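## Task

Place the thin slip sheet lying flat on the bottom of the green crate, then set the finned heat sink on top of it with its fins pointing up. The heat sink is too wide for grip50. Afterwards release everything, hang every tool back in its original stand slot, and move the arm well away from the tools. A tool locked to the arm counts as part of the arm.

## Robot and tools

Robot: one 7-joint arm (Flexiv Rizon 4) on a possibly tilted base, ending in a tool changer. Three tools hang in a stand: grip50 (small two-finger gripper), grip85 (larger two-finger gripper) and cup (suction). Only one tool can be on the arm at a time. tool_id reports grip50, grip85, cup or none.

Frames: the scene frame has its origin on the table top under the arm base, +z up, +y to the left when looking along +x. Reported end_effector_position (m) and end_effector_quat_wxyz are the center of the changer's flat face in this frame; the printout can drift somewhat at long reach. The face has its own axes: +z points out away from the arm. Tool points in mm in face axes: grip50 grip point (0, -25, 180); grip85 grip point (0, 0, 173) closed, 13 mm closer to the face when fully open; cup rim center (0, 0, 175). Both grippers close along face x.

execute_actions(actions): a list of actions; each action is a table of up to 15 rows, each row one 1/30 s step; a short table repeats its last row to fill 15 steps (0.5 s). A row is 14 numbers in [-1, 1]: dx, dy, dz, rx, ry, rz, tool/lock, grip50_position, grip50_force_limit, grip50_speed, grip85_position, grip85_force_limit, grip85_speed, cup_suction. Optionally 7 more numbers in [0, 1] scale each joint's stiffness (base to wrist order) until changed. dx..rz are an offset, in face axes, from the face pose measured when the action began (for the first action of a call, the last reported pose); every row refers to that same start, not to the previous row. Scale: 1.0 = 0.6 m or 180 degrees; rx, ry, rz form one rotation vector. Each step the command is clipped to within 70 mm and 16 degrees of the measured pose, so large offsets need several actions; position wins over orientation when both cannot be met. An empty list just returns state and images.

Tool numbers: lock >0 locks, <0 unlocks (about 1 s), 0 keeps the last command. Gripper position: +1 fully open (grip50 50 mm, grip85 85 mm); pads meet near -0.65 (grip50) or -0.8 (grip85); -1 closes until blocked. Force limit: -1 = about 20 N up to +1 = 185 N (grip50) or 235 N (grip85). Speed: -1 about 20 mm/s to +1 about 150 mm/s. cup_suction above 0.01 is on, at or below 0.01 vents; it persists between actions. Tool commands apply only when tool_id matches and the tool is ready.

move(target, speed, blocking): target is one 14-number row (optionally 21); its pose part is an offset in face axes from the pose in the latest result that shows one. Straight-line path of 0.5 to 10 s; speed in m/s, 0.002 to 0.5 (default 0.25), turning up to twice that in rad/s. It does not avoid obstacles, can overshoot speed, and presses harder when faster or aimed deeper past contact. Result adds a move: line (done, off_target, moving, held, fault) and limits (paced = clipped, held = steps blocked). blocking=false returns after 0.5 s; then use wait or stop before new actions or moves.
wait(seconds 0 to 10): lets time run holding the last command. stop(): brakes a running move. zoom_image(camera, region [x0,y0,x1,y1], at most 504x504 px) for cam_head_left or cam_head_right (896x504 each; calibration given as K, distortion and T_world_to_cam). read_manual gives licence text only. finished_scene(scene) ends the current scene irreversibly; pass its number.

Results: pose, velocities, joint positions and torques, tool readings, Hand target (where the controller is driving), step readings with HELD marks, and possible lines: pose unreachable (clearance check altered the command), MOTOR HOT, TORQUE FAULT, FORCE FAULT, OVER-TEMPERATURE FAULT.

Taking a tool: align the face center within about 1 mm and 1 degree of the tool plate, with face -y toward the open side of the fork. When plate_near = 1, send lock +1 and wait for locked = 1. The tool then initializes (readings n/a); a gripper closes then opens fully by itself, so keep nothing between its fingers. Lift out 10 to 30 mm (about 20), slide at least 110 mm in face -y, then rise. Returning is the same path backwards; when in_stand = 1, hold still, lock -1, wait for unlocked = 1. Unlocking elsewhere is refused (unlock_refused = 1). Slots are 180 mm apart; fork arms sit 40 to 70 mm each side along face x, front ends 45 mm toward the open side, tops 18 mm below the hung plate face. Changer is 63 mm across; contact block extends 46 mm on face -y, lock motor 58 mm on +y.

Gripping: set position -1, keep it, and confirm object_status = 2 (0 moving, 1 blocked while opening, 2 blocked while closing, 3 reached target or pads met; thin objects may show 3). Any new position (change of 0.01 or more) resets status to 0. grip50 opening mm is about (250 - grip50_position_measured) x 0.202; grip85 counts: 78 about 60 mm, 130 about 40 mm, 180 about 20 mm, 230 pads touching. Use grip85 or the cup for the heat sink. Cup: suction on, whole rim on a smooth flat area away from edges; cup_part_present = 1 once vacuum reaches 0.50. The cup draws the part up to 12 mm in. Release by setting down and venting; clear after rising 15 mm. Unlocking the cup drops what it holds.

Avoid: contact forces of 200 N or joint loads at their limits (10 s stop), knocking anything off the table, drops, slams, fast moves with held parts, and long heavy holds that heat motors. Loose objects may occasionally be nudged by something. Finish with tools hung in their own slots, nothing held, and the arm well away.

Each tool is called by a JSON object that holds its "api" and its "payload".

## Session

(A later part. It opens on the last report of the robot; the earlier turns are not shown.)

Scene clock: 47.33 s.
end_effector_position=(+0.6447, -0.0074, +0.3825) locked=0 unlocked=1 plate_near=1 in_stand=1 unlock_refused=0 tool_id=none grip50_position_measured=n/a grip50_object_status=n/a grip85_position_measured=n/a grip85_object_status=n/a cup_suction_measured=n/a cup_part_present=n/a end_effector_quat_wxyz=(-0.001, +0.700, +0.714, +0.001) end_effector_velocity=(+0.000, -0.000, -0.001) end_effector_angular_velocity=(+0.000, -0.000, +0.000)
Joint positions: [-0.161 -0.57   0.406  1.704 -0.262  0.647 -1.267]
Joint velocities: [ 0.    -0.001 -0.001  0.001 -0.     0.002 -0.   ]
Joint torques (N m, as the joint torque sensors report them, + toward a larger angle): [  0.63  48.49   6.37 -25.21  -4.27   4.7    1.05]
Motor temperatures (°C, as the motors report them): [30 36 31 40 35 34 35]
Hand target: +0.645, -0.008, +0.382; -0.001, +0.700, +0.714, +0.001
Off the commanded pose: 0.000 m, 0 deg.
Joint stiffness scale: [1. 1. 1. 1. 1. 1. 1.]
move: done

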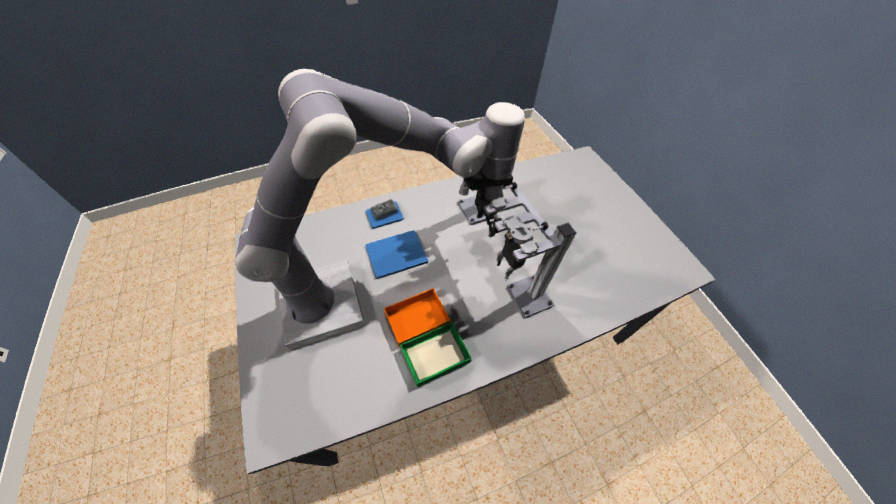

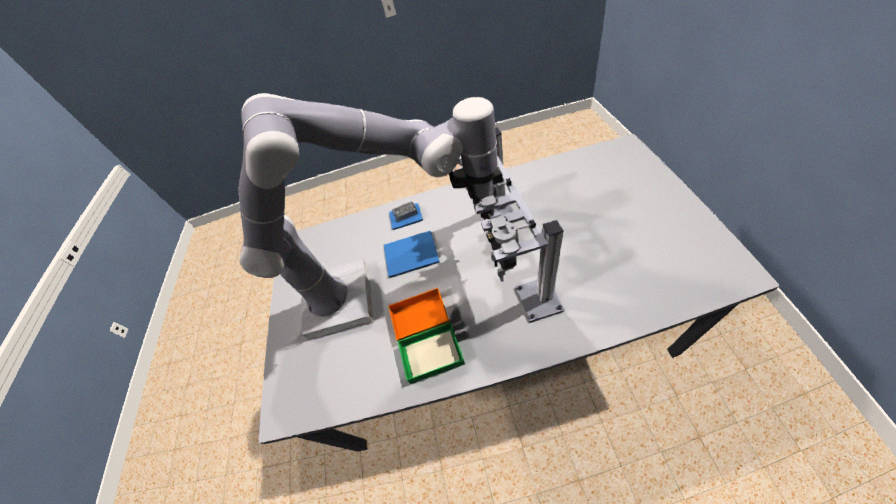

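plate_near=1. Lock.

{"api": "execute_actions", "payload": {"actions": [[[0,0,0.0005,0,0,0,1,1,0,0,1,0,0,0]]]}}

{"api": "wait", "payload": {"seconds": 0.7}}

{"api": "zoom_image", "payload": {"camera": "cam_head_left", "region": [355, 185, 415, 235]}}

{"api": "zoom_image", "payload": {"camera": "cam_head_right", "region": [376, 187, 436, 237]}}

Scene clock: 48.27 s.
end_effector_position=(+0.6447, -0.0074, +0.3824) locked=0 unlocked=0 plate_near=1 in_stand=1 unlock_refused=0 tool_id=none grip50_position_measured=n/a grip50_object_status=n/a grip85_position_measured=n/a grip85_object_status=n/a cup_suction_measured=n/a cup_part_present=n/a end_effector_quat_wxyz=(-0.001, +0.700, +0.714, +0.001) end_effector_velocity=(-0.000, +0.000, -0.001) end_effector_angular_velocity=(+0.000, +0.001, -0.001)
Joint positions: [-0.161 -0.57   0.406  1.704 -0.262  0.647 -1.267]
Joint velocities: [ 0.    -0.001  0.     0.    -0.     0.     0.002]
Joint torques (N m, as the joint torque sensors report them, + toward a larger angle): [  0.13  49.48   7.38 -25.97  -4.29   4.83   0.37]
Motor temperatures (°C, as the motors report them): [30 36 31 40 35 34 35]
Hand target: +0.645, -0.007, +0.382; -0.001, +0.700, +0.714, +0.001
Off the commanded pose: 0.000 m, 0 deg.
Joint stiffness scale: [1. 1. 1. 1. 1. 1. 1.]
Step readings (end_effector_position):
0: (+0.6447, -0.0074, +0.3824)
1: (+0.6447, -0.0074, +0.3824)
2: (+0.6447, -0.0074, +0.3824)
4: (+0.6447, -0.0074, +0.3824)
8: (+0.6447, -0.0074, +0.3824)
15: end_effector_position above

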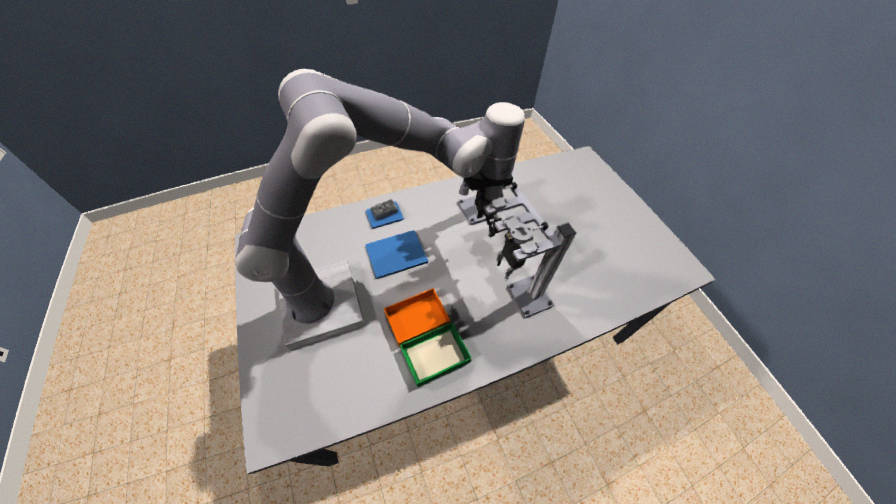

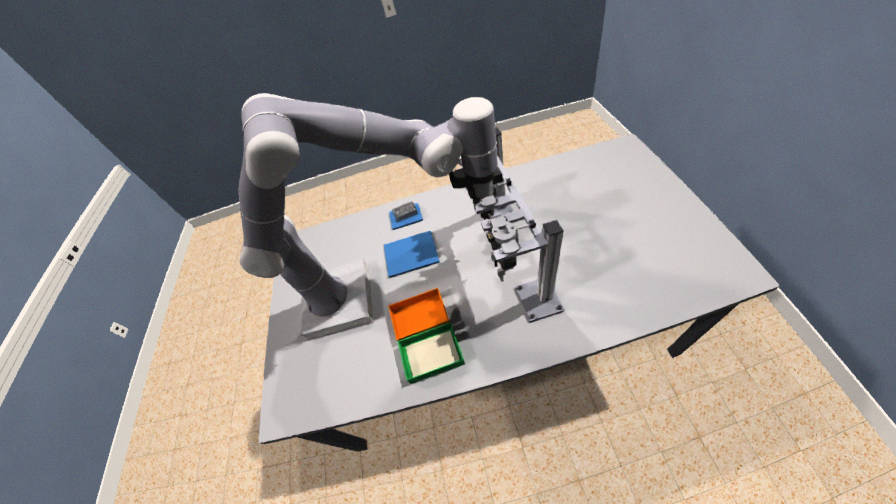

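Scene clock: 48.97 s.
end_effector_position=(+0.6447, -0.0074, +0.3822) locked=1 unlocked=0 plate_near=1 in_stand=1 unlock_refused=0 tool_id=grip85 grip50_position_measured=n/a grip50_object_status=n/a grip85_position_measured=n/a grip85_object_status=n/a cup_suction_measured=n/a cup_part_present=n/a end_effector_quat_wxyz=(-0.001, +0.700, +0.714, +0.001) end_effector_velocity=(-0.000, -0.000, -0.000) end_effector_angular_velocity=(-0.000, +0.000, -0.001)
Joint positions: [-0.161 -0.57   0.406  1.704 -0.263  0.647 -1.267]
Joint velocities: [-0.    -0.    -0.     0.    -0.    -0.     0.001]
Joint torques (N m, as the joint torque sensors report them, + toward a larger angle): [  0.65  58.04   8.76 -32.53  -5.14   6.22   0.41]
Motor temperatures (°C, as the motors report them): [30 36 31 40 35 34 35]
Hand target: +0.645, -0.007, +0.382; -0.001, +0.700, +0.714, +0.001
Off the commanded pose: 0.000 m, 0 deg.
Joint stiffness scale: [1. 1. 1. 1. 1. 1. 1.]
wait: 0.70 s; at rest by 0.20 s

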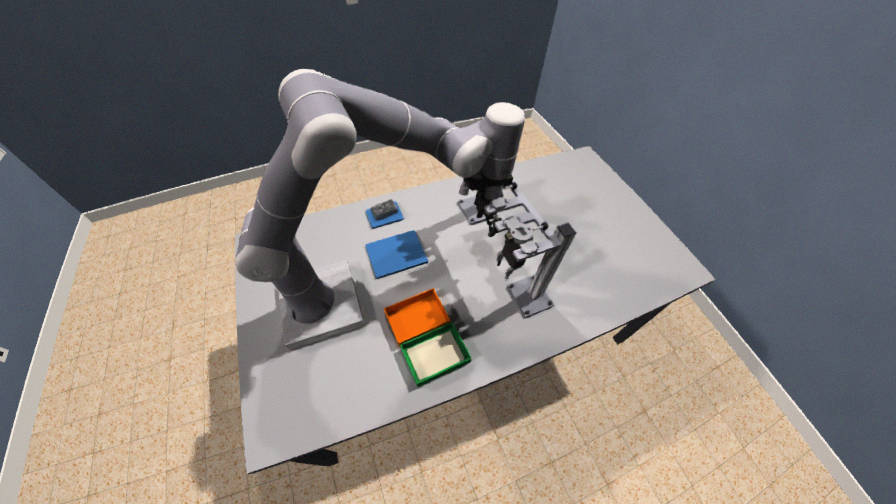

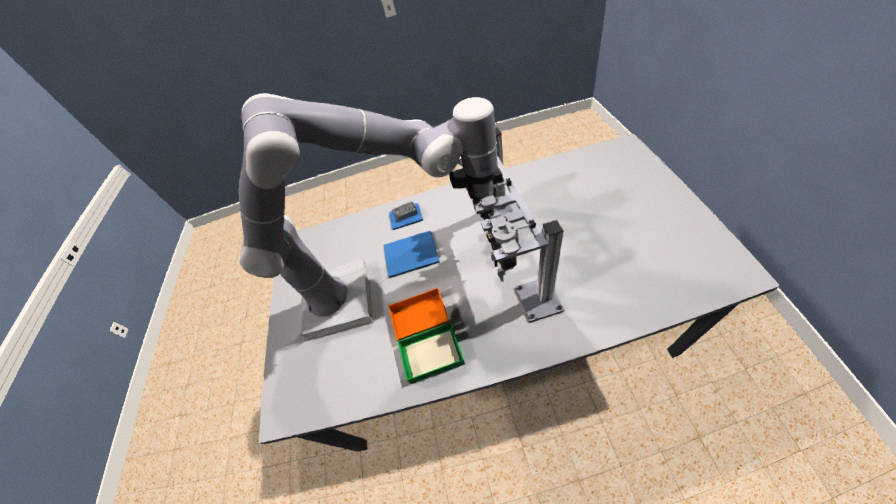

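Region (355, 185, 415, 235) of cam_head_left's 896x504 image, scaled by 8.400, with more detail than that image has.

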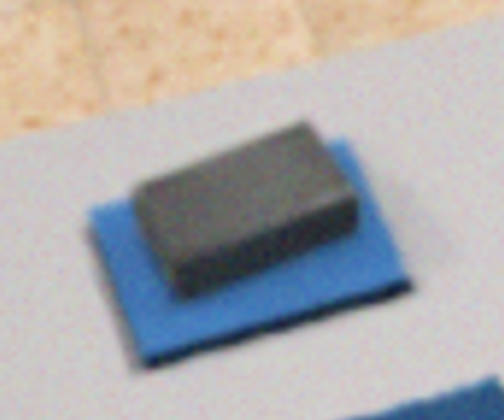

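Region (376, 187, 436, 237) of cam_head_right's 896x504 image, scaled by 8.400, with more detail than that image has.

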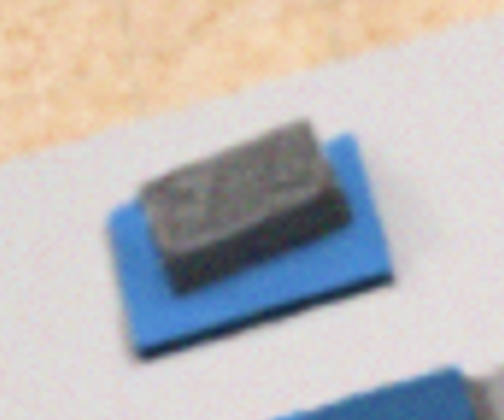

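{"api": "move", "payload": {"target": [0,0,-0.0333,0,0,0,0,1,0,0,1,0,0,0], "speed": 0.05}}

{"api": "move", "payload": {"target": [0,-0.2083,0,0,0,0,0,1,0,0,1,0,0,0], "speed": 0.16}}

Scene clock: 51.93 s.
end_effector_position=(+0.6447, -0.0075, +0.4020) locked=1 unlocked=0 plate_near=1 in_stand=0 unlock_refused=0 tool_id=grip85 grip50_position_measured=n/a grip50_object_status=n/a grip85_position_measured=n/a grip85_object_status=n/a cup_suction_measured=n/a cup_part_present=n/a end_effector_quat_wxyz=(-0.001, +0.700, +0.714, +0.001) end_effector_velocity=(+0.000, -0.000, +0.001) end_effector_angular_velocity=(-0.000, +0.000, +0.002)
Joint positions: [-0.167 -0.545  0.416  1.684 -0.25   0.604 -1.275]
Joint velocities: [-0.     0.001  0.001 -0.002  0.001 -0.003 -0.003]
Joint torques (N m, as the joint torque sensors report them, + toward a larger angle): [ -1.41  57.64  10.04 -33.75  -4.81   4.84  -0.71]
Motor temperatures (°C, as the motors report them): [30 36 31 40 35 34 35]
Hand target: +0.645, -0.007, +0.402; -0.001, +0.700, +0.714, +0.001
Off the commanded pose: 0.000 m, 0 deg.
Joint stiffness scale: [1. 1. 1. 1. 1. 1. 1.]
move: done

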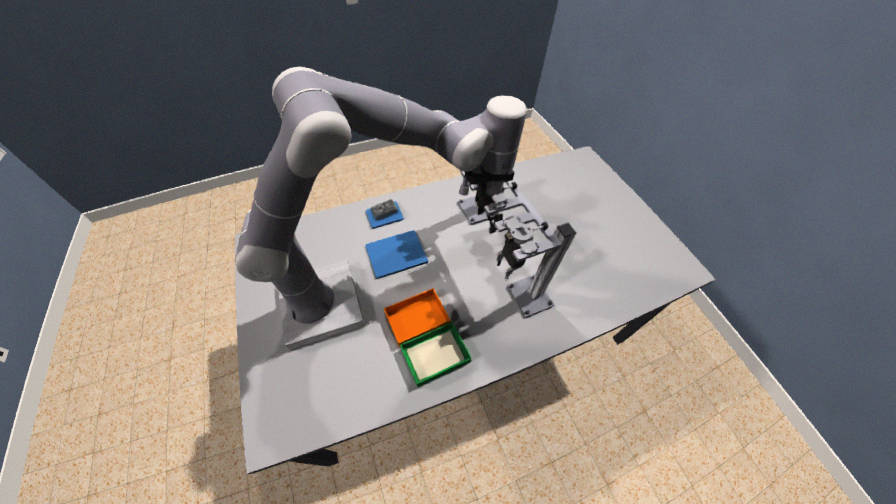

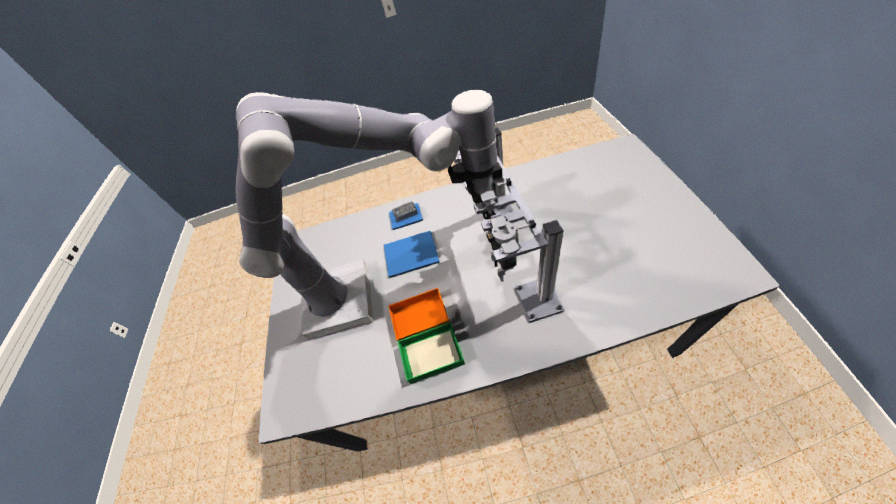

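Scene clock: 53.13 s.
end_effector_position=(+0.5198, -0.0099, +0.4014) locked=1 unlocked=0 plate_near=1 in_stand=0 unlock_refused=0 tool_id=grip85 grip50_position_measured=n/a grip50_object_status=n/a grip85_position_measured=3 grip85_object_status=3 cup_suction_measured=n/a cup_part_present=n/a end_effector_quat_wxyz=(-0.001, +0.700, +0.714, +0.001) end_effector_velocity=(-0.002, -0.000, -0.000) end_effector_angular_velocity=(+0.000, +0.001, -0.001)
Joint positions: [-0.247 -0.29   0.478  2.056 -0.171  0.735 -1.285]
Joint velocities: [-0.001  0.003  0.001  0.005  0.002  0.001 -0.   ]
Joint torques (N m, as the joint torque sensors report them, + toward a larger angle): [ -1.54  42.75   6.23 -30.71  -4.44   6.46  -0.7 ]
Motor temperatures (°C, as the motors report them): [30 36 31 41 35 34 35]
Hand target: +0.520, -0.010, +0.401; -0.001, +0.700, +0.714, +0.001
Off the commanded pose: 0.001 m, 0 deg.
Joint stiffness scale: [1. 1. 1. 1. 1. 1. 1.]
move: done

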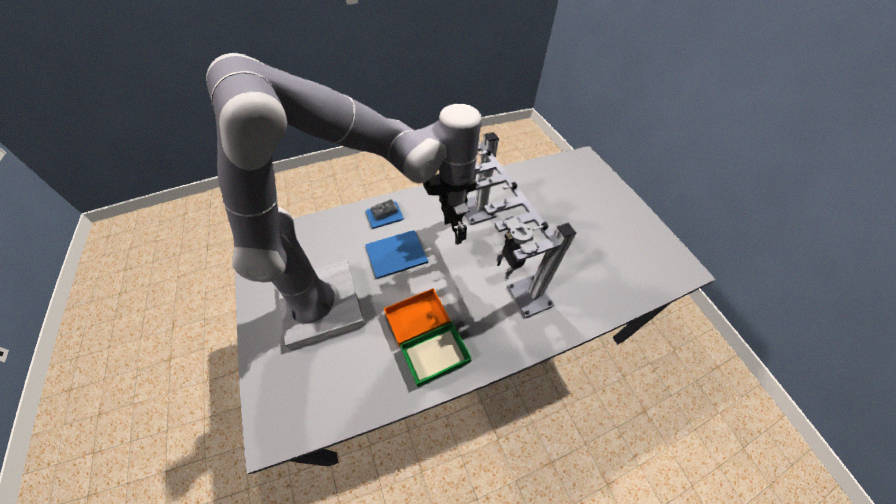

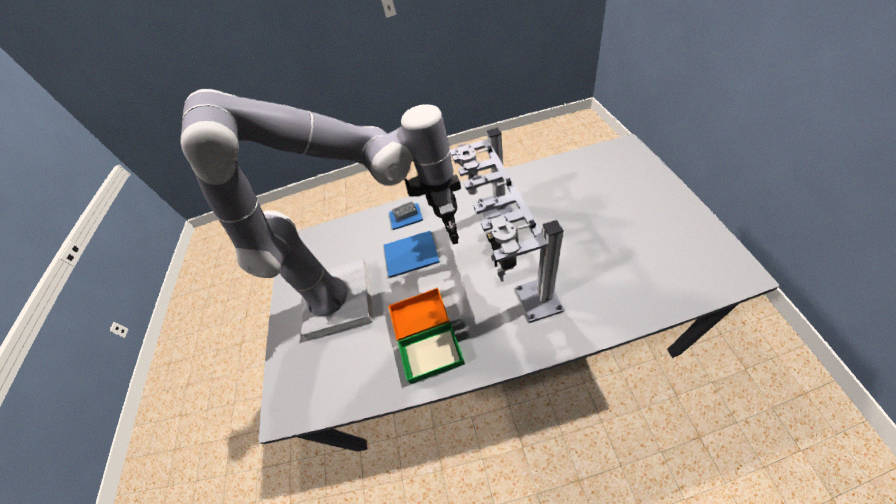

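{"api": "move", "payload": {"target": [0.58992,-0.26053,0.24564,0,0,-0.0411,0,1,0,0,1,0,0,0], "speed": 0.28}}

{"api": "zoom_image", "payload": {"camera": "cam_head_left", "region": [345, 160, 425, 240]}}

{"api": "zoom_image", "payload": {"camera": "cam_head_right", "region": [366, 160, 446, 240]}}

Scene clock: 55.63 s.
end_effector_position=(+0.3585, +0.3407, +0.2549) locked=1 unlocked=0 plate_near=1 in_stand=0 unlock_refused=0 tool_id=grip85 grip50_position_measured=n/a grip50_object_status=n/a grip85_position_measured=3 grip85_object_status=3 cup_suction_measured=n/a cup_part_present=n/a end_effector_quat_wxyz=(+0.001, +0.652, +0.758, +0.001) end_effector_velocity=(+0.000, +0.001, -0.001) end_effector_angular_velocity=(-0.000, -0.003, -0.002)
Joint positions: [ 0.441 -0.579  0.461  2.255 -0.623  1.143 -0.329]
Joint velocities: [ 0.006 -0.001 -0.005 -0.001 -0.004  0.003  0.007]
Joint torques (N m, as the joint torque sensors report them, + toward a larger angle): [  1.66  43.39   9.8  -20.98  -3.33   6.59   1.15]
Motor temperatures (°C, as the motors report them): [30 36 31 41 35 34 35]
Hand target: +0.359, +0.341, +0.255; +0.001, +0.652, +0.758, +0.001
Off the commanded pose: 0.002 m, 0 deg.
Joint stiffness scale: [1. 1. 1. 1. 1. 1. 1.]
move: done

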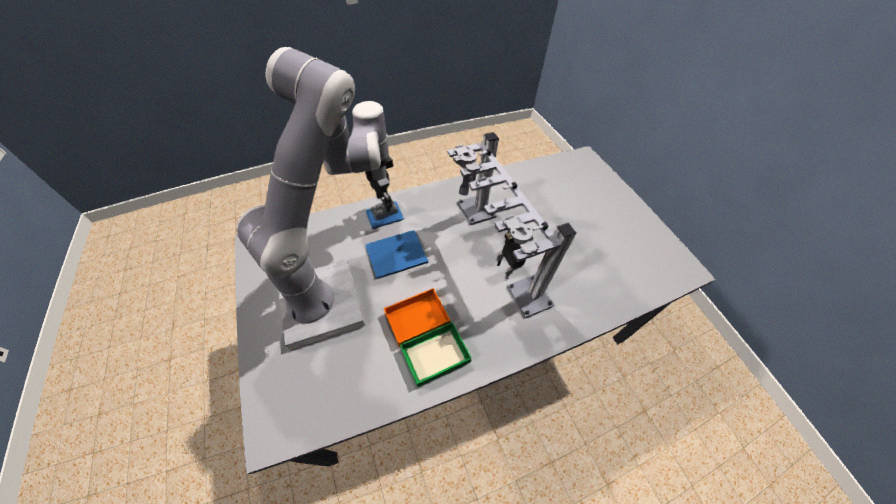

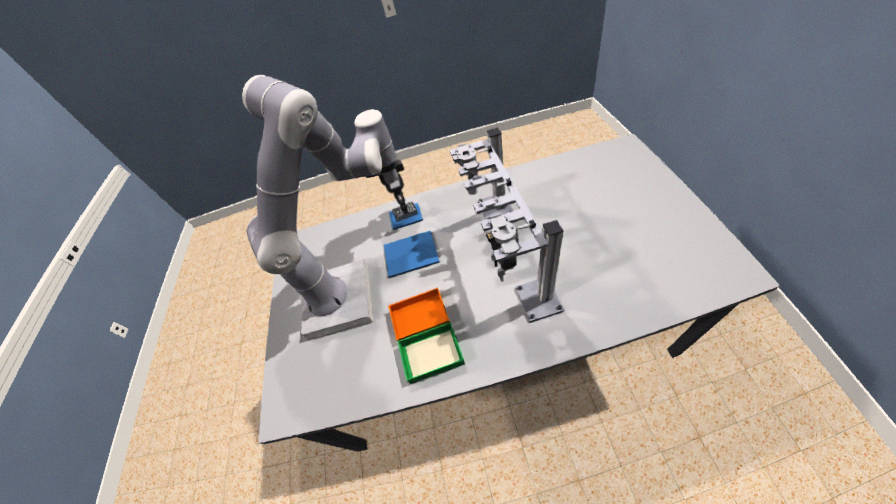

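Region (345, 160, 425, 240) of cam_head_left's 896x504 image, scaled by 6.300, with more detail than that image has.

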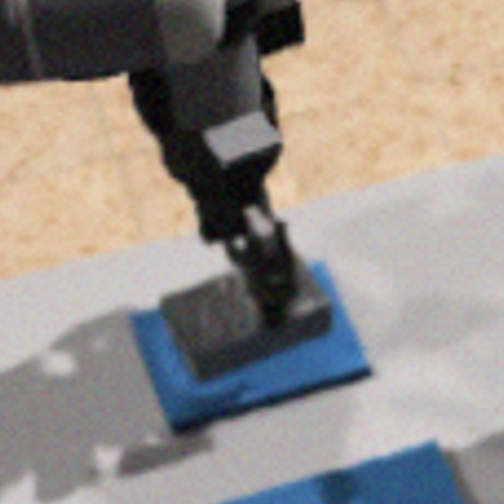

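Region (366, 160, 446, 240) of cam_head_right's 896x504 image, scaled by 6.300, with more detail than that image has.

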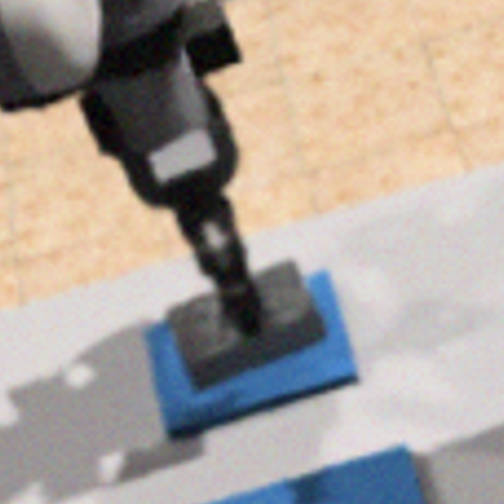

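{"api": "move", "payload": {"target": [0.0015,-0.0032,0.0545,0,0,0,0,1,0,0,1,0,0,0], "speed": 0.05}}

{"api": "zoom_image", "payload": {"camera": "cam_head_left", "region": [345, 160, 425, 240]}}

{"api": "zoom_image", "payload": {"camera": "cam_head_right", "region": [366, 160, 446, 240]}}

Scene clock: 58.80 s.
end_effector_position=(+0.3568, +0.3414, +0.2225) locked=1 unlocked=0 plate_near=1 in_stand=0 unlock_refused=0 tool_id=grip85 grip50_position_measured=n/a grip50_object_status=n/a grip85_position_measured=3 grip85_object_status=3 cup_suction_measured=n/a cup_part_present=n/a end_effector_quat_wxyz=(+0.001, +0.652, +0.758, +0.001) end_effector_velocity=(+0.000, -0.000, -0.001) end_effector_angular_velocity=(-0.000, -0.001, -0.001)
Joint positions: [ 0.501 -0.644  0.368  2.268 -0.706  1.234 -0.265]
Joint velocities: [ 0.004 -0.002 -0.006  0.001 -0.003  0.004  0.004]
Joint torques (N m, as the joint torque sensors report them, + toward a larger angle): [  1.49  45.36   9.29 -17.16  -2.82   6.52   1.07]
Motor temperatures (°C, as the motors report them): [30 36 31 41 35 34 35]
Hand target: +0.357, +0.341, +0.222; +0.001, +0.652, +0.758, +0.001
Off the commanded pose: 0.000 m, 0 deg.
Joint stiffness scale: [1. 1. 1. 1. 1. 1. 1.]
move: done

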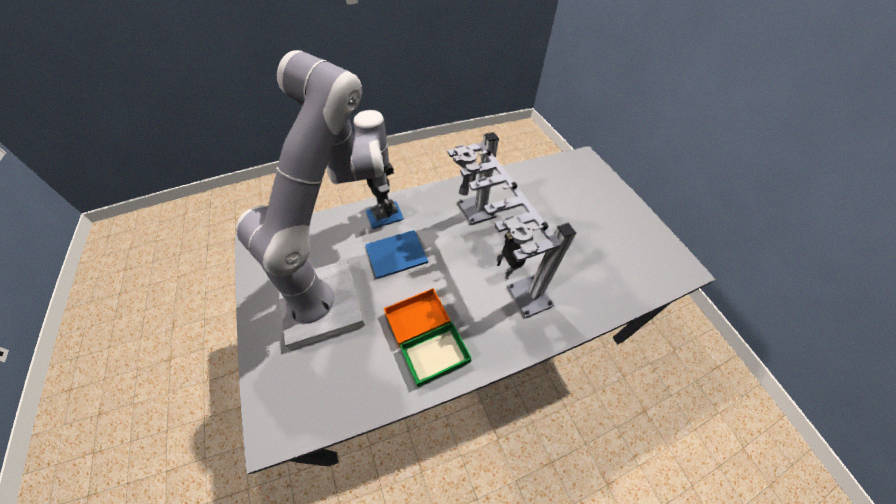

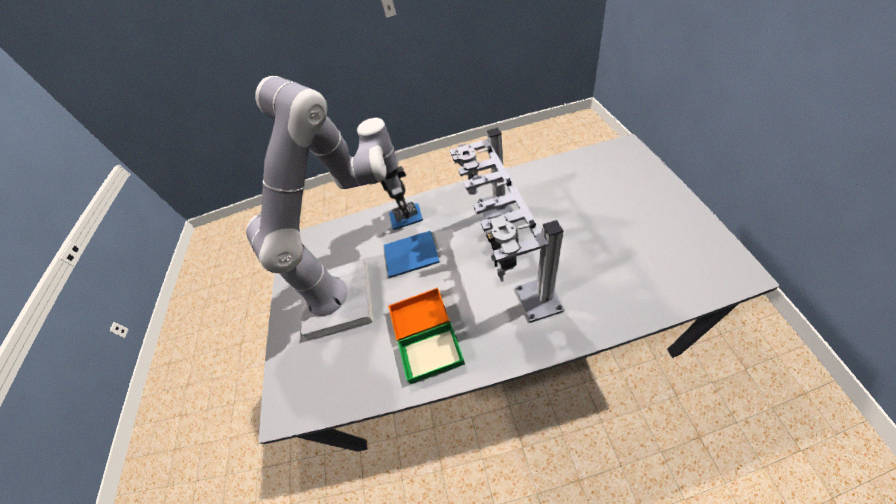

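Region (345, 160, 425, 240) of cam_head_left's 896x504 image, scaled by 6.300, with more detail than that image has.

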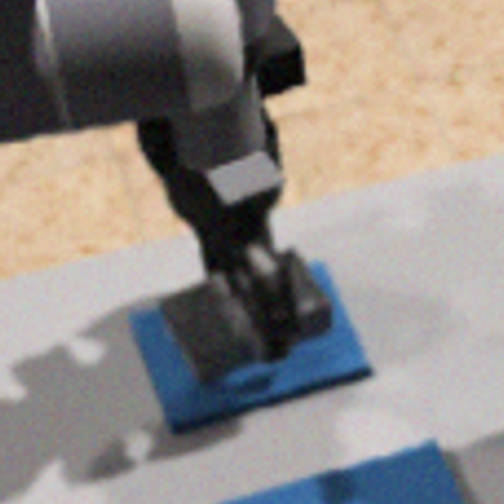

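Region (366, 160, 446, 240) of cam_head_right's 896x504 image, scaled by 6.300, with more detail than that image has.

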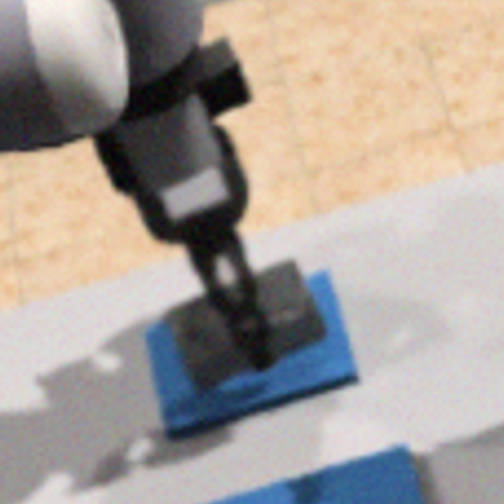

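Straddling the heat sink without contact. Close the gripper.

{"api": "move", "payload": {"target": [0,0,0,0,0,0,0,1,0,0,-1,-0.5,-0.6,0], "speed": 0.02}}

Scene clock: 59.87 s.
end_effector_position=(+0.3568, +0.3415, +0.2227) locked=1 unlocked=0 plate_near=1 in_stand=0 unlock_refused=0 tool_id=grip85 grip50_position_measured=n/a grip50_object_status=n/a grip85_position_measured=80 grip85_object_status=2 cup_suction_measured=n/a cup_part_present=n/a end_effector_quat_wxyz=(+0.002, +0.652, +0.758, +0.001) end_effector_velocity=(-0.000, -0.000, -0.000) end_effector_angular_velocity=(-0.001, +0.000, -0.000)
Joint positions: [ 0.502 -0.644  0.367  2.268 -0.707  1.234 -0.265]
Joint velocities: [-0.    -0.    -0.     0.    -0.    -0.001  0.   ]
Joint torques (N m, as the joint torque sensors report them, + toward a larger angle): [ -1.56  44.78  10.98 -17.78  -1.86   5.28  -0.12]
Motor temperatures (°C, as the motors report them): [30 36 31 41 35 34 35]
Hand target: +0.357, +0.341, +0.222; +0.001, +0.652, +0.758, +0.001
Off the commanded pose: 0.000 m, 0 deg.
Joint stiffness scale: [1. 1. 1. 1. 1. 1. 1.]
move: done

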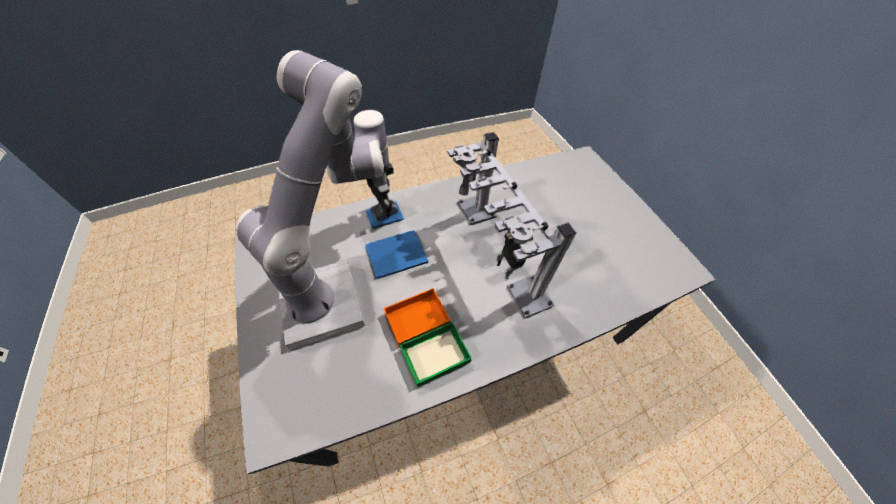

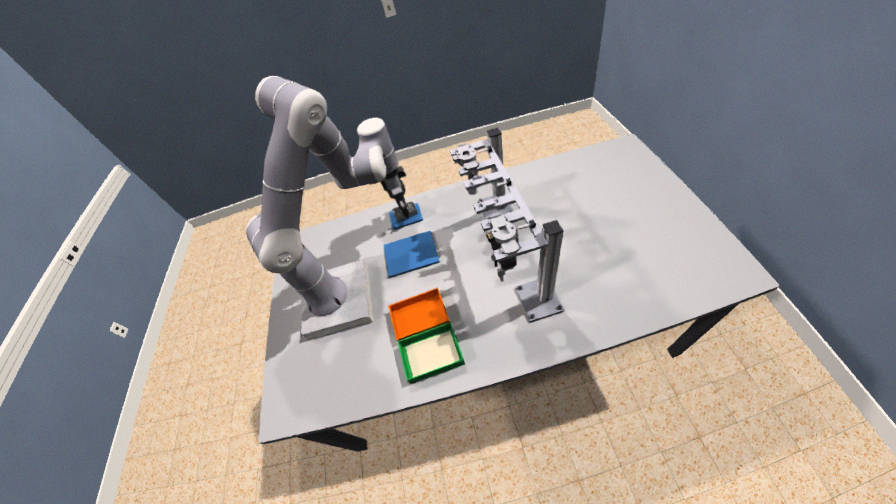

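{"api": "move", "payload": {"target": [0,0,-0.06,0,0,0,0,1,0,0,-1,-0.5,-0.6,0], "speed": 0.08}}

Scene clock: 60.83 s.
end_effector_position=(+0.3565, +0.3413, +0.2583) locked=1 unlocked=0 plate_near=1 in_stand=0 unlock_refused=0 tool_id=grip85 grip50_position_measured=n/a grip50_object_status=n/a grip85_position_measured=80 grip85_object_status=2 cup_suction_measured=n/a cup_part_present=n/a end_effector_quat_wxyz=(+0.001, +0.652, +0.758, +0.001) end_effector_velocity=(-0.000, -0.000, +0.001) end_effector_angular_velocity=(-0.000, +0.001, +0.000)
Joint positions: [ 0.44  -0.57   0.469  2.257 -0.615  1.137 -0.331]
Joint velocities: [-0.003  0.002  0.005 -0.001  0.004 -0.005 -0.003]
Joint torques (N m, as the joint torque sensors report them, + toward a larger angle): [ -1.06  44.93  11.87 -21.9   -2.39   5.46  -0.57]
Motor temperatures (°C, as the motors report them): [30 36 31 41 35 34 35]
Hand target: +0.357, +0.341, +0.259; +0.001, +0.652, +0.758, +0.001
Off the commanded pose: 0.000 m, 0 deg.
Joint stiffness scale: [1. 1. 1. 1. 1. 1. 1.]
move: done

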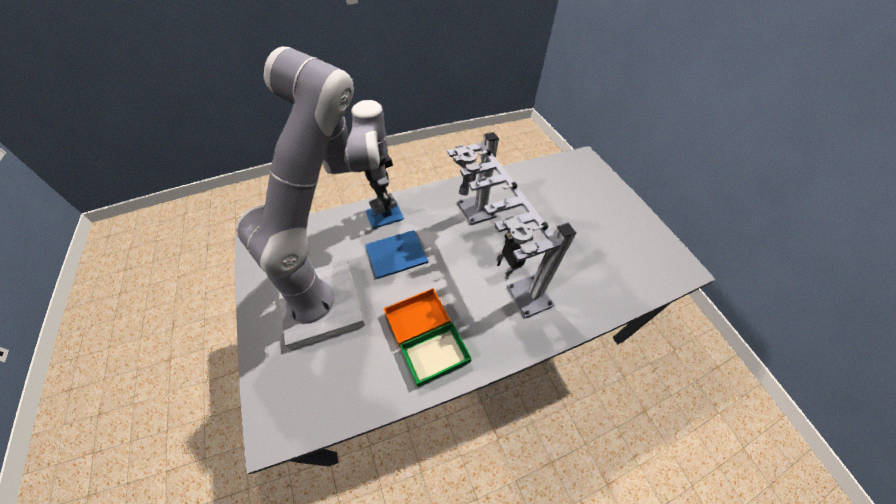

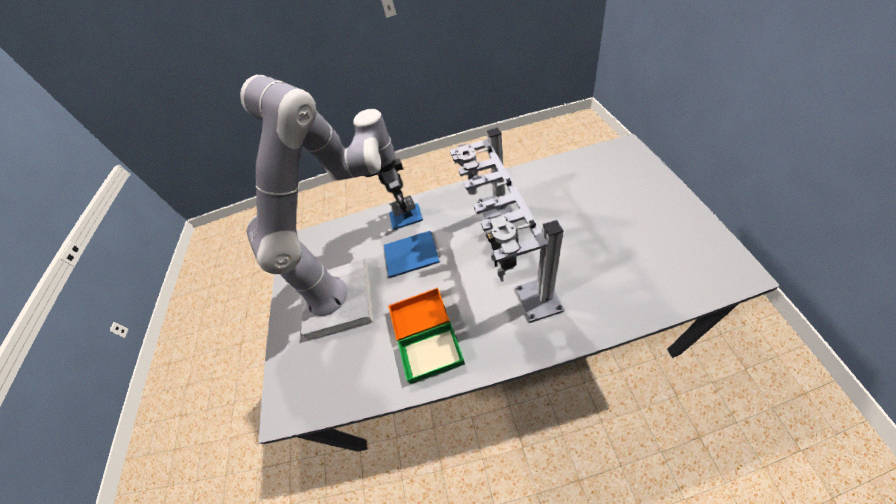

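{"api": "move", "payload": {"target": [-0.58078,0.03627,-0.0858,0,0,0.0128,0,1,0,0,-1,-0.5,-0.6,0], "speed": 0.25}}

Scene clock: 63.13 s.
end_effector_position=(+0.4280, +0.0004, +0.3085) locked=1 unlocked=0 plate_near=1 in_stand=0 unlock_refused=0 tool_id=grip85 grip50_position_measured=n/a grip50_object_status=n/a grip85_position_measured=80 grip85_object_status=2 cup_suction_measured=n/a cup_part_present=n/a end_effector_quat_wxyz=(-0.000, +0.668, +0.744, +0.000) end_effector_velocity=(+0.001, -0.002, +0.000) end_effector_angular_velocity=(+0.002, +0.002, +0.002)
Joint positions: [-0.255 -0.317  0.478  2.404 -0.309  1.095 -1.222]
Joint velocities: [-0.005 -0.001  0.003 -0.004  0.007 -0.005 -0.011]
Joint torques (N m, as the joint torque sensors report them, + toward a larger angle): [ -0.72  35.65   6.65 -24.51  -2.92   5.29  -0.65]
Motor temperatures (°C, as the motors report them): [30 36 31 41 35 34 35]
Hand target: +0.428, +0.000, +0.309; -0.000, +0.667, +0.745, +0.000
Off the commanded pose: 0.003 m, 0 deg.
Joint stiffness scale: [1. 1. 1. 1. 1. 1. 1.]
move: done

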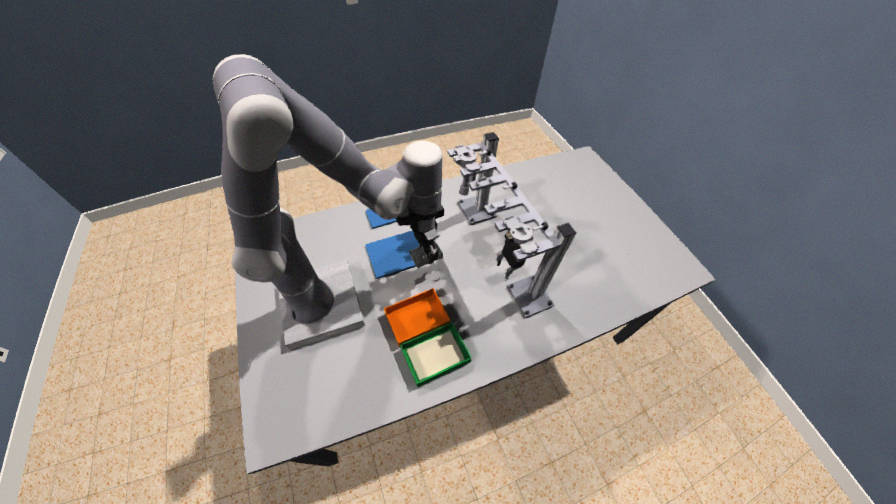

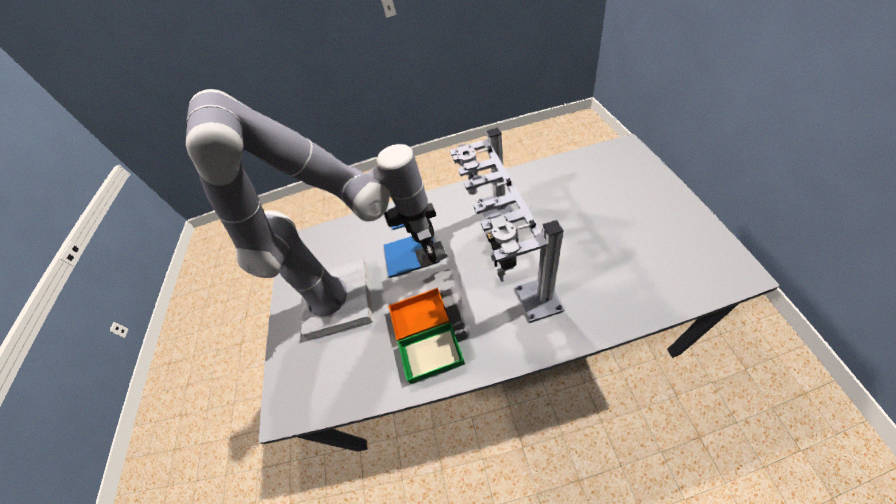

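{"api": "zoom_image", "payload": {"camera": "cam_head_left", "region": [390, 315, 480, 395]}}

{"api": "zoom_image", "payload": {"camera": "cam_head_right", "region": [385, 312, 475, 392]}}

Region (390, 315, 480, 395) of cam_head_left's 896x504 image, scaled by 5.600, with more detail than that image has.

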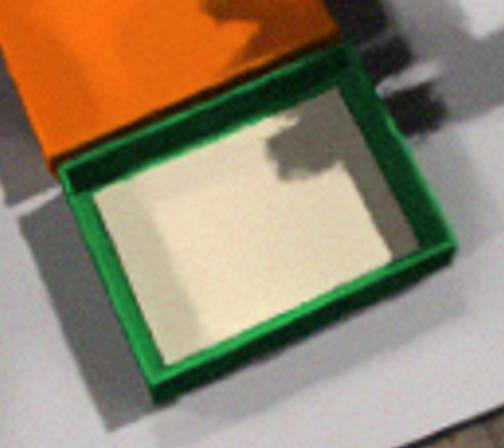

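Region (385, 312, 475, 392) of cam_head_right's 896x504 image, scaled by 5.600, with more detail than that image has.

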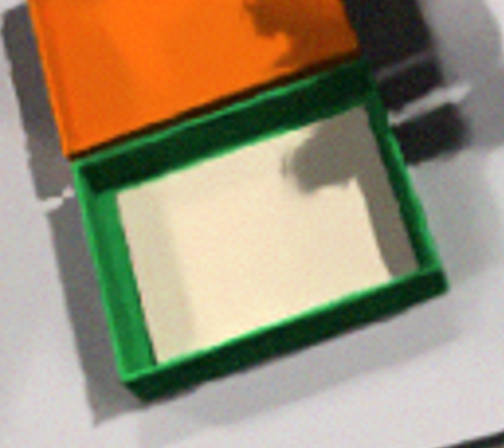

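{"api": "move", "payload": {"target": [-0.50843,-0.19568,0.0675,0,0,0.01,0,1,0,0,-1,-0.5,-0.6,0], "speed": 0.25}}

{"api": "zoom_image", "payload": {"camera": "cam_head_left", "region": [390, 305, 480, 395]}}

{"api": "zoom_image", "payload": {"camera": "cam_head_right", "region": [385, 302, 475, 392]}}

Scene clock: 67.87 s.
end_effector_position=(+0.3439, -0.3141, +0.2669) locked=1 unlocked=0 plate_near=1 in_stand=0 unlock_refused=0 tool_id=grip85 grip50_position_measured=n/a grip50_object_status=n/a grip85_position_measured=80 grip85_object_status=2 cup_suction_measured=n/a cup_part_present=n/a end_effector_quat_wxyz=(-0.001, +0.679, +0.734, +0.001) end_effector_velocity=(-0.000, -0.002, -0.000) end_effector_angular_velocity=(+0.001, +0.000, +0.000)
Joint positions: [-0.77  -0.452  0.246  2.336 -0.277  1.186 -1.96 ]
Joint velocities: [-0.005 -0.003  0.002 -0.004  0.001 -0.003 -0.005]
Joint torques (N m, as the joint torque sensors report them, + toward a larger angle): [ -1.14  43.16   5.3  -21.19  -1.98   5.44  -0.66]
Motor temperatures (°C, as the motors report them): [30 36 31 41 35 34 35]
Hand target: +0.344, -0.314, +0.267; -0.001, +0.679, +0.734, +0.001
Off the commanded pose: 0.002 m, 0 deg.
Joint stiffness scale: [1. 1. 1. 1. 1. 1. 1.]
move: done

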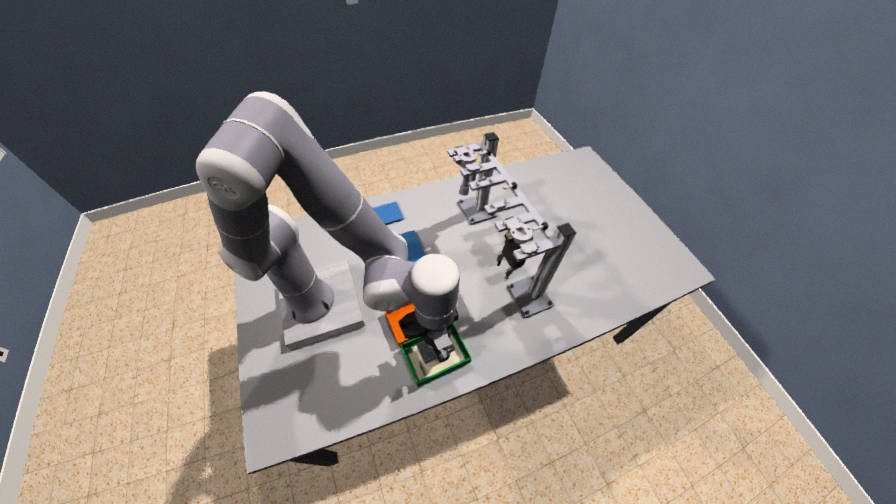

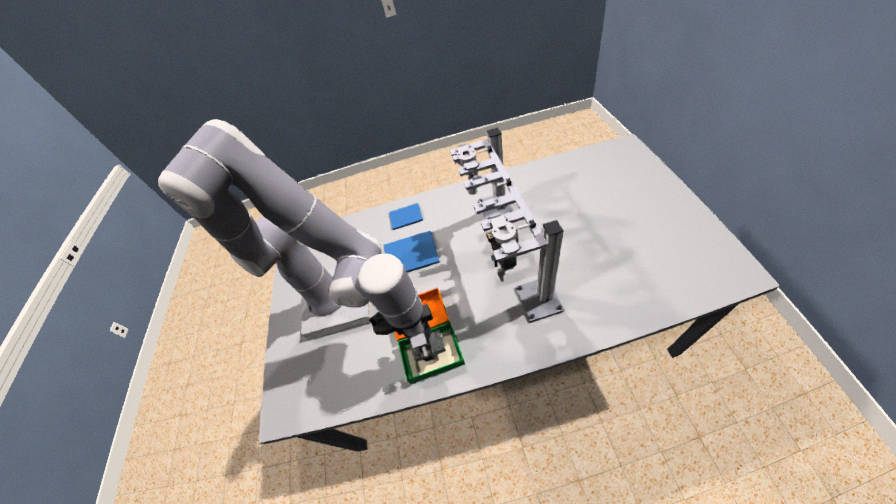

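Region (390, 305, 480, 395) of cam_head_left's 896x504 image, scaled by 5.600, with more detail than that image has.

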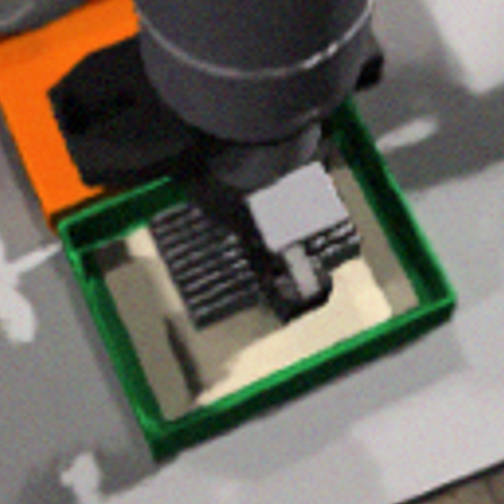

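Region (385, 302, 475, 392) of cam_head_right's 896x504 image, scaled by 5.600, with more detail than that image has.

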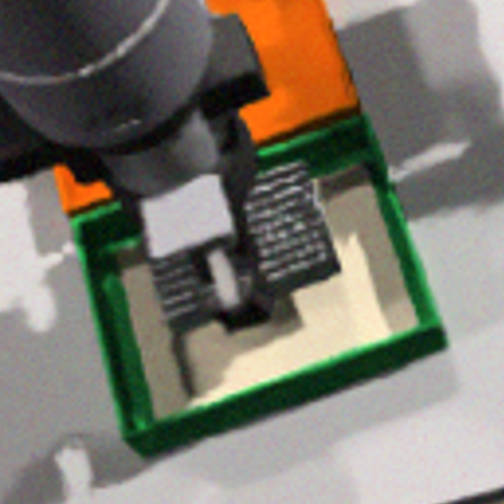

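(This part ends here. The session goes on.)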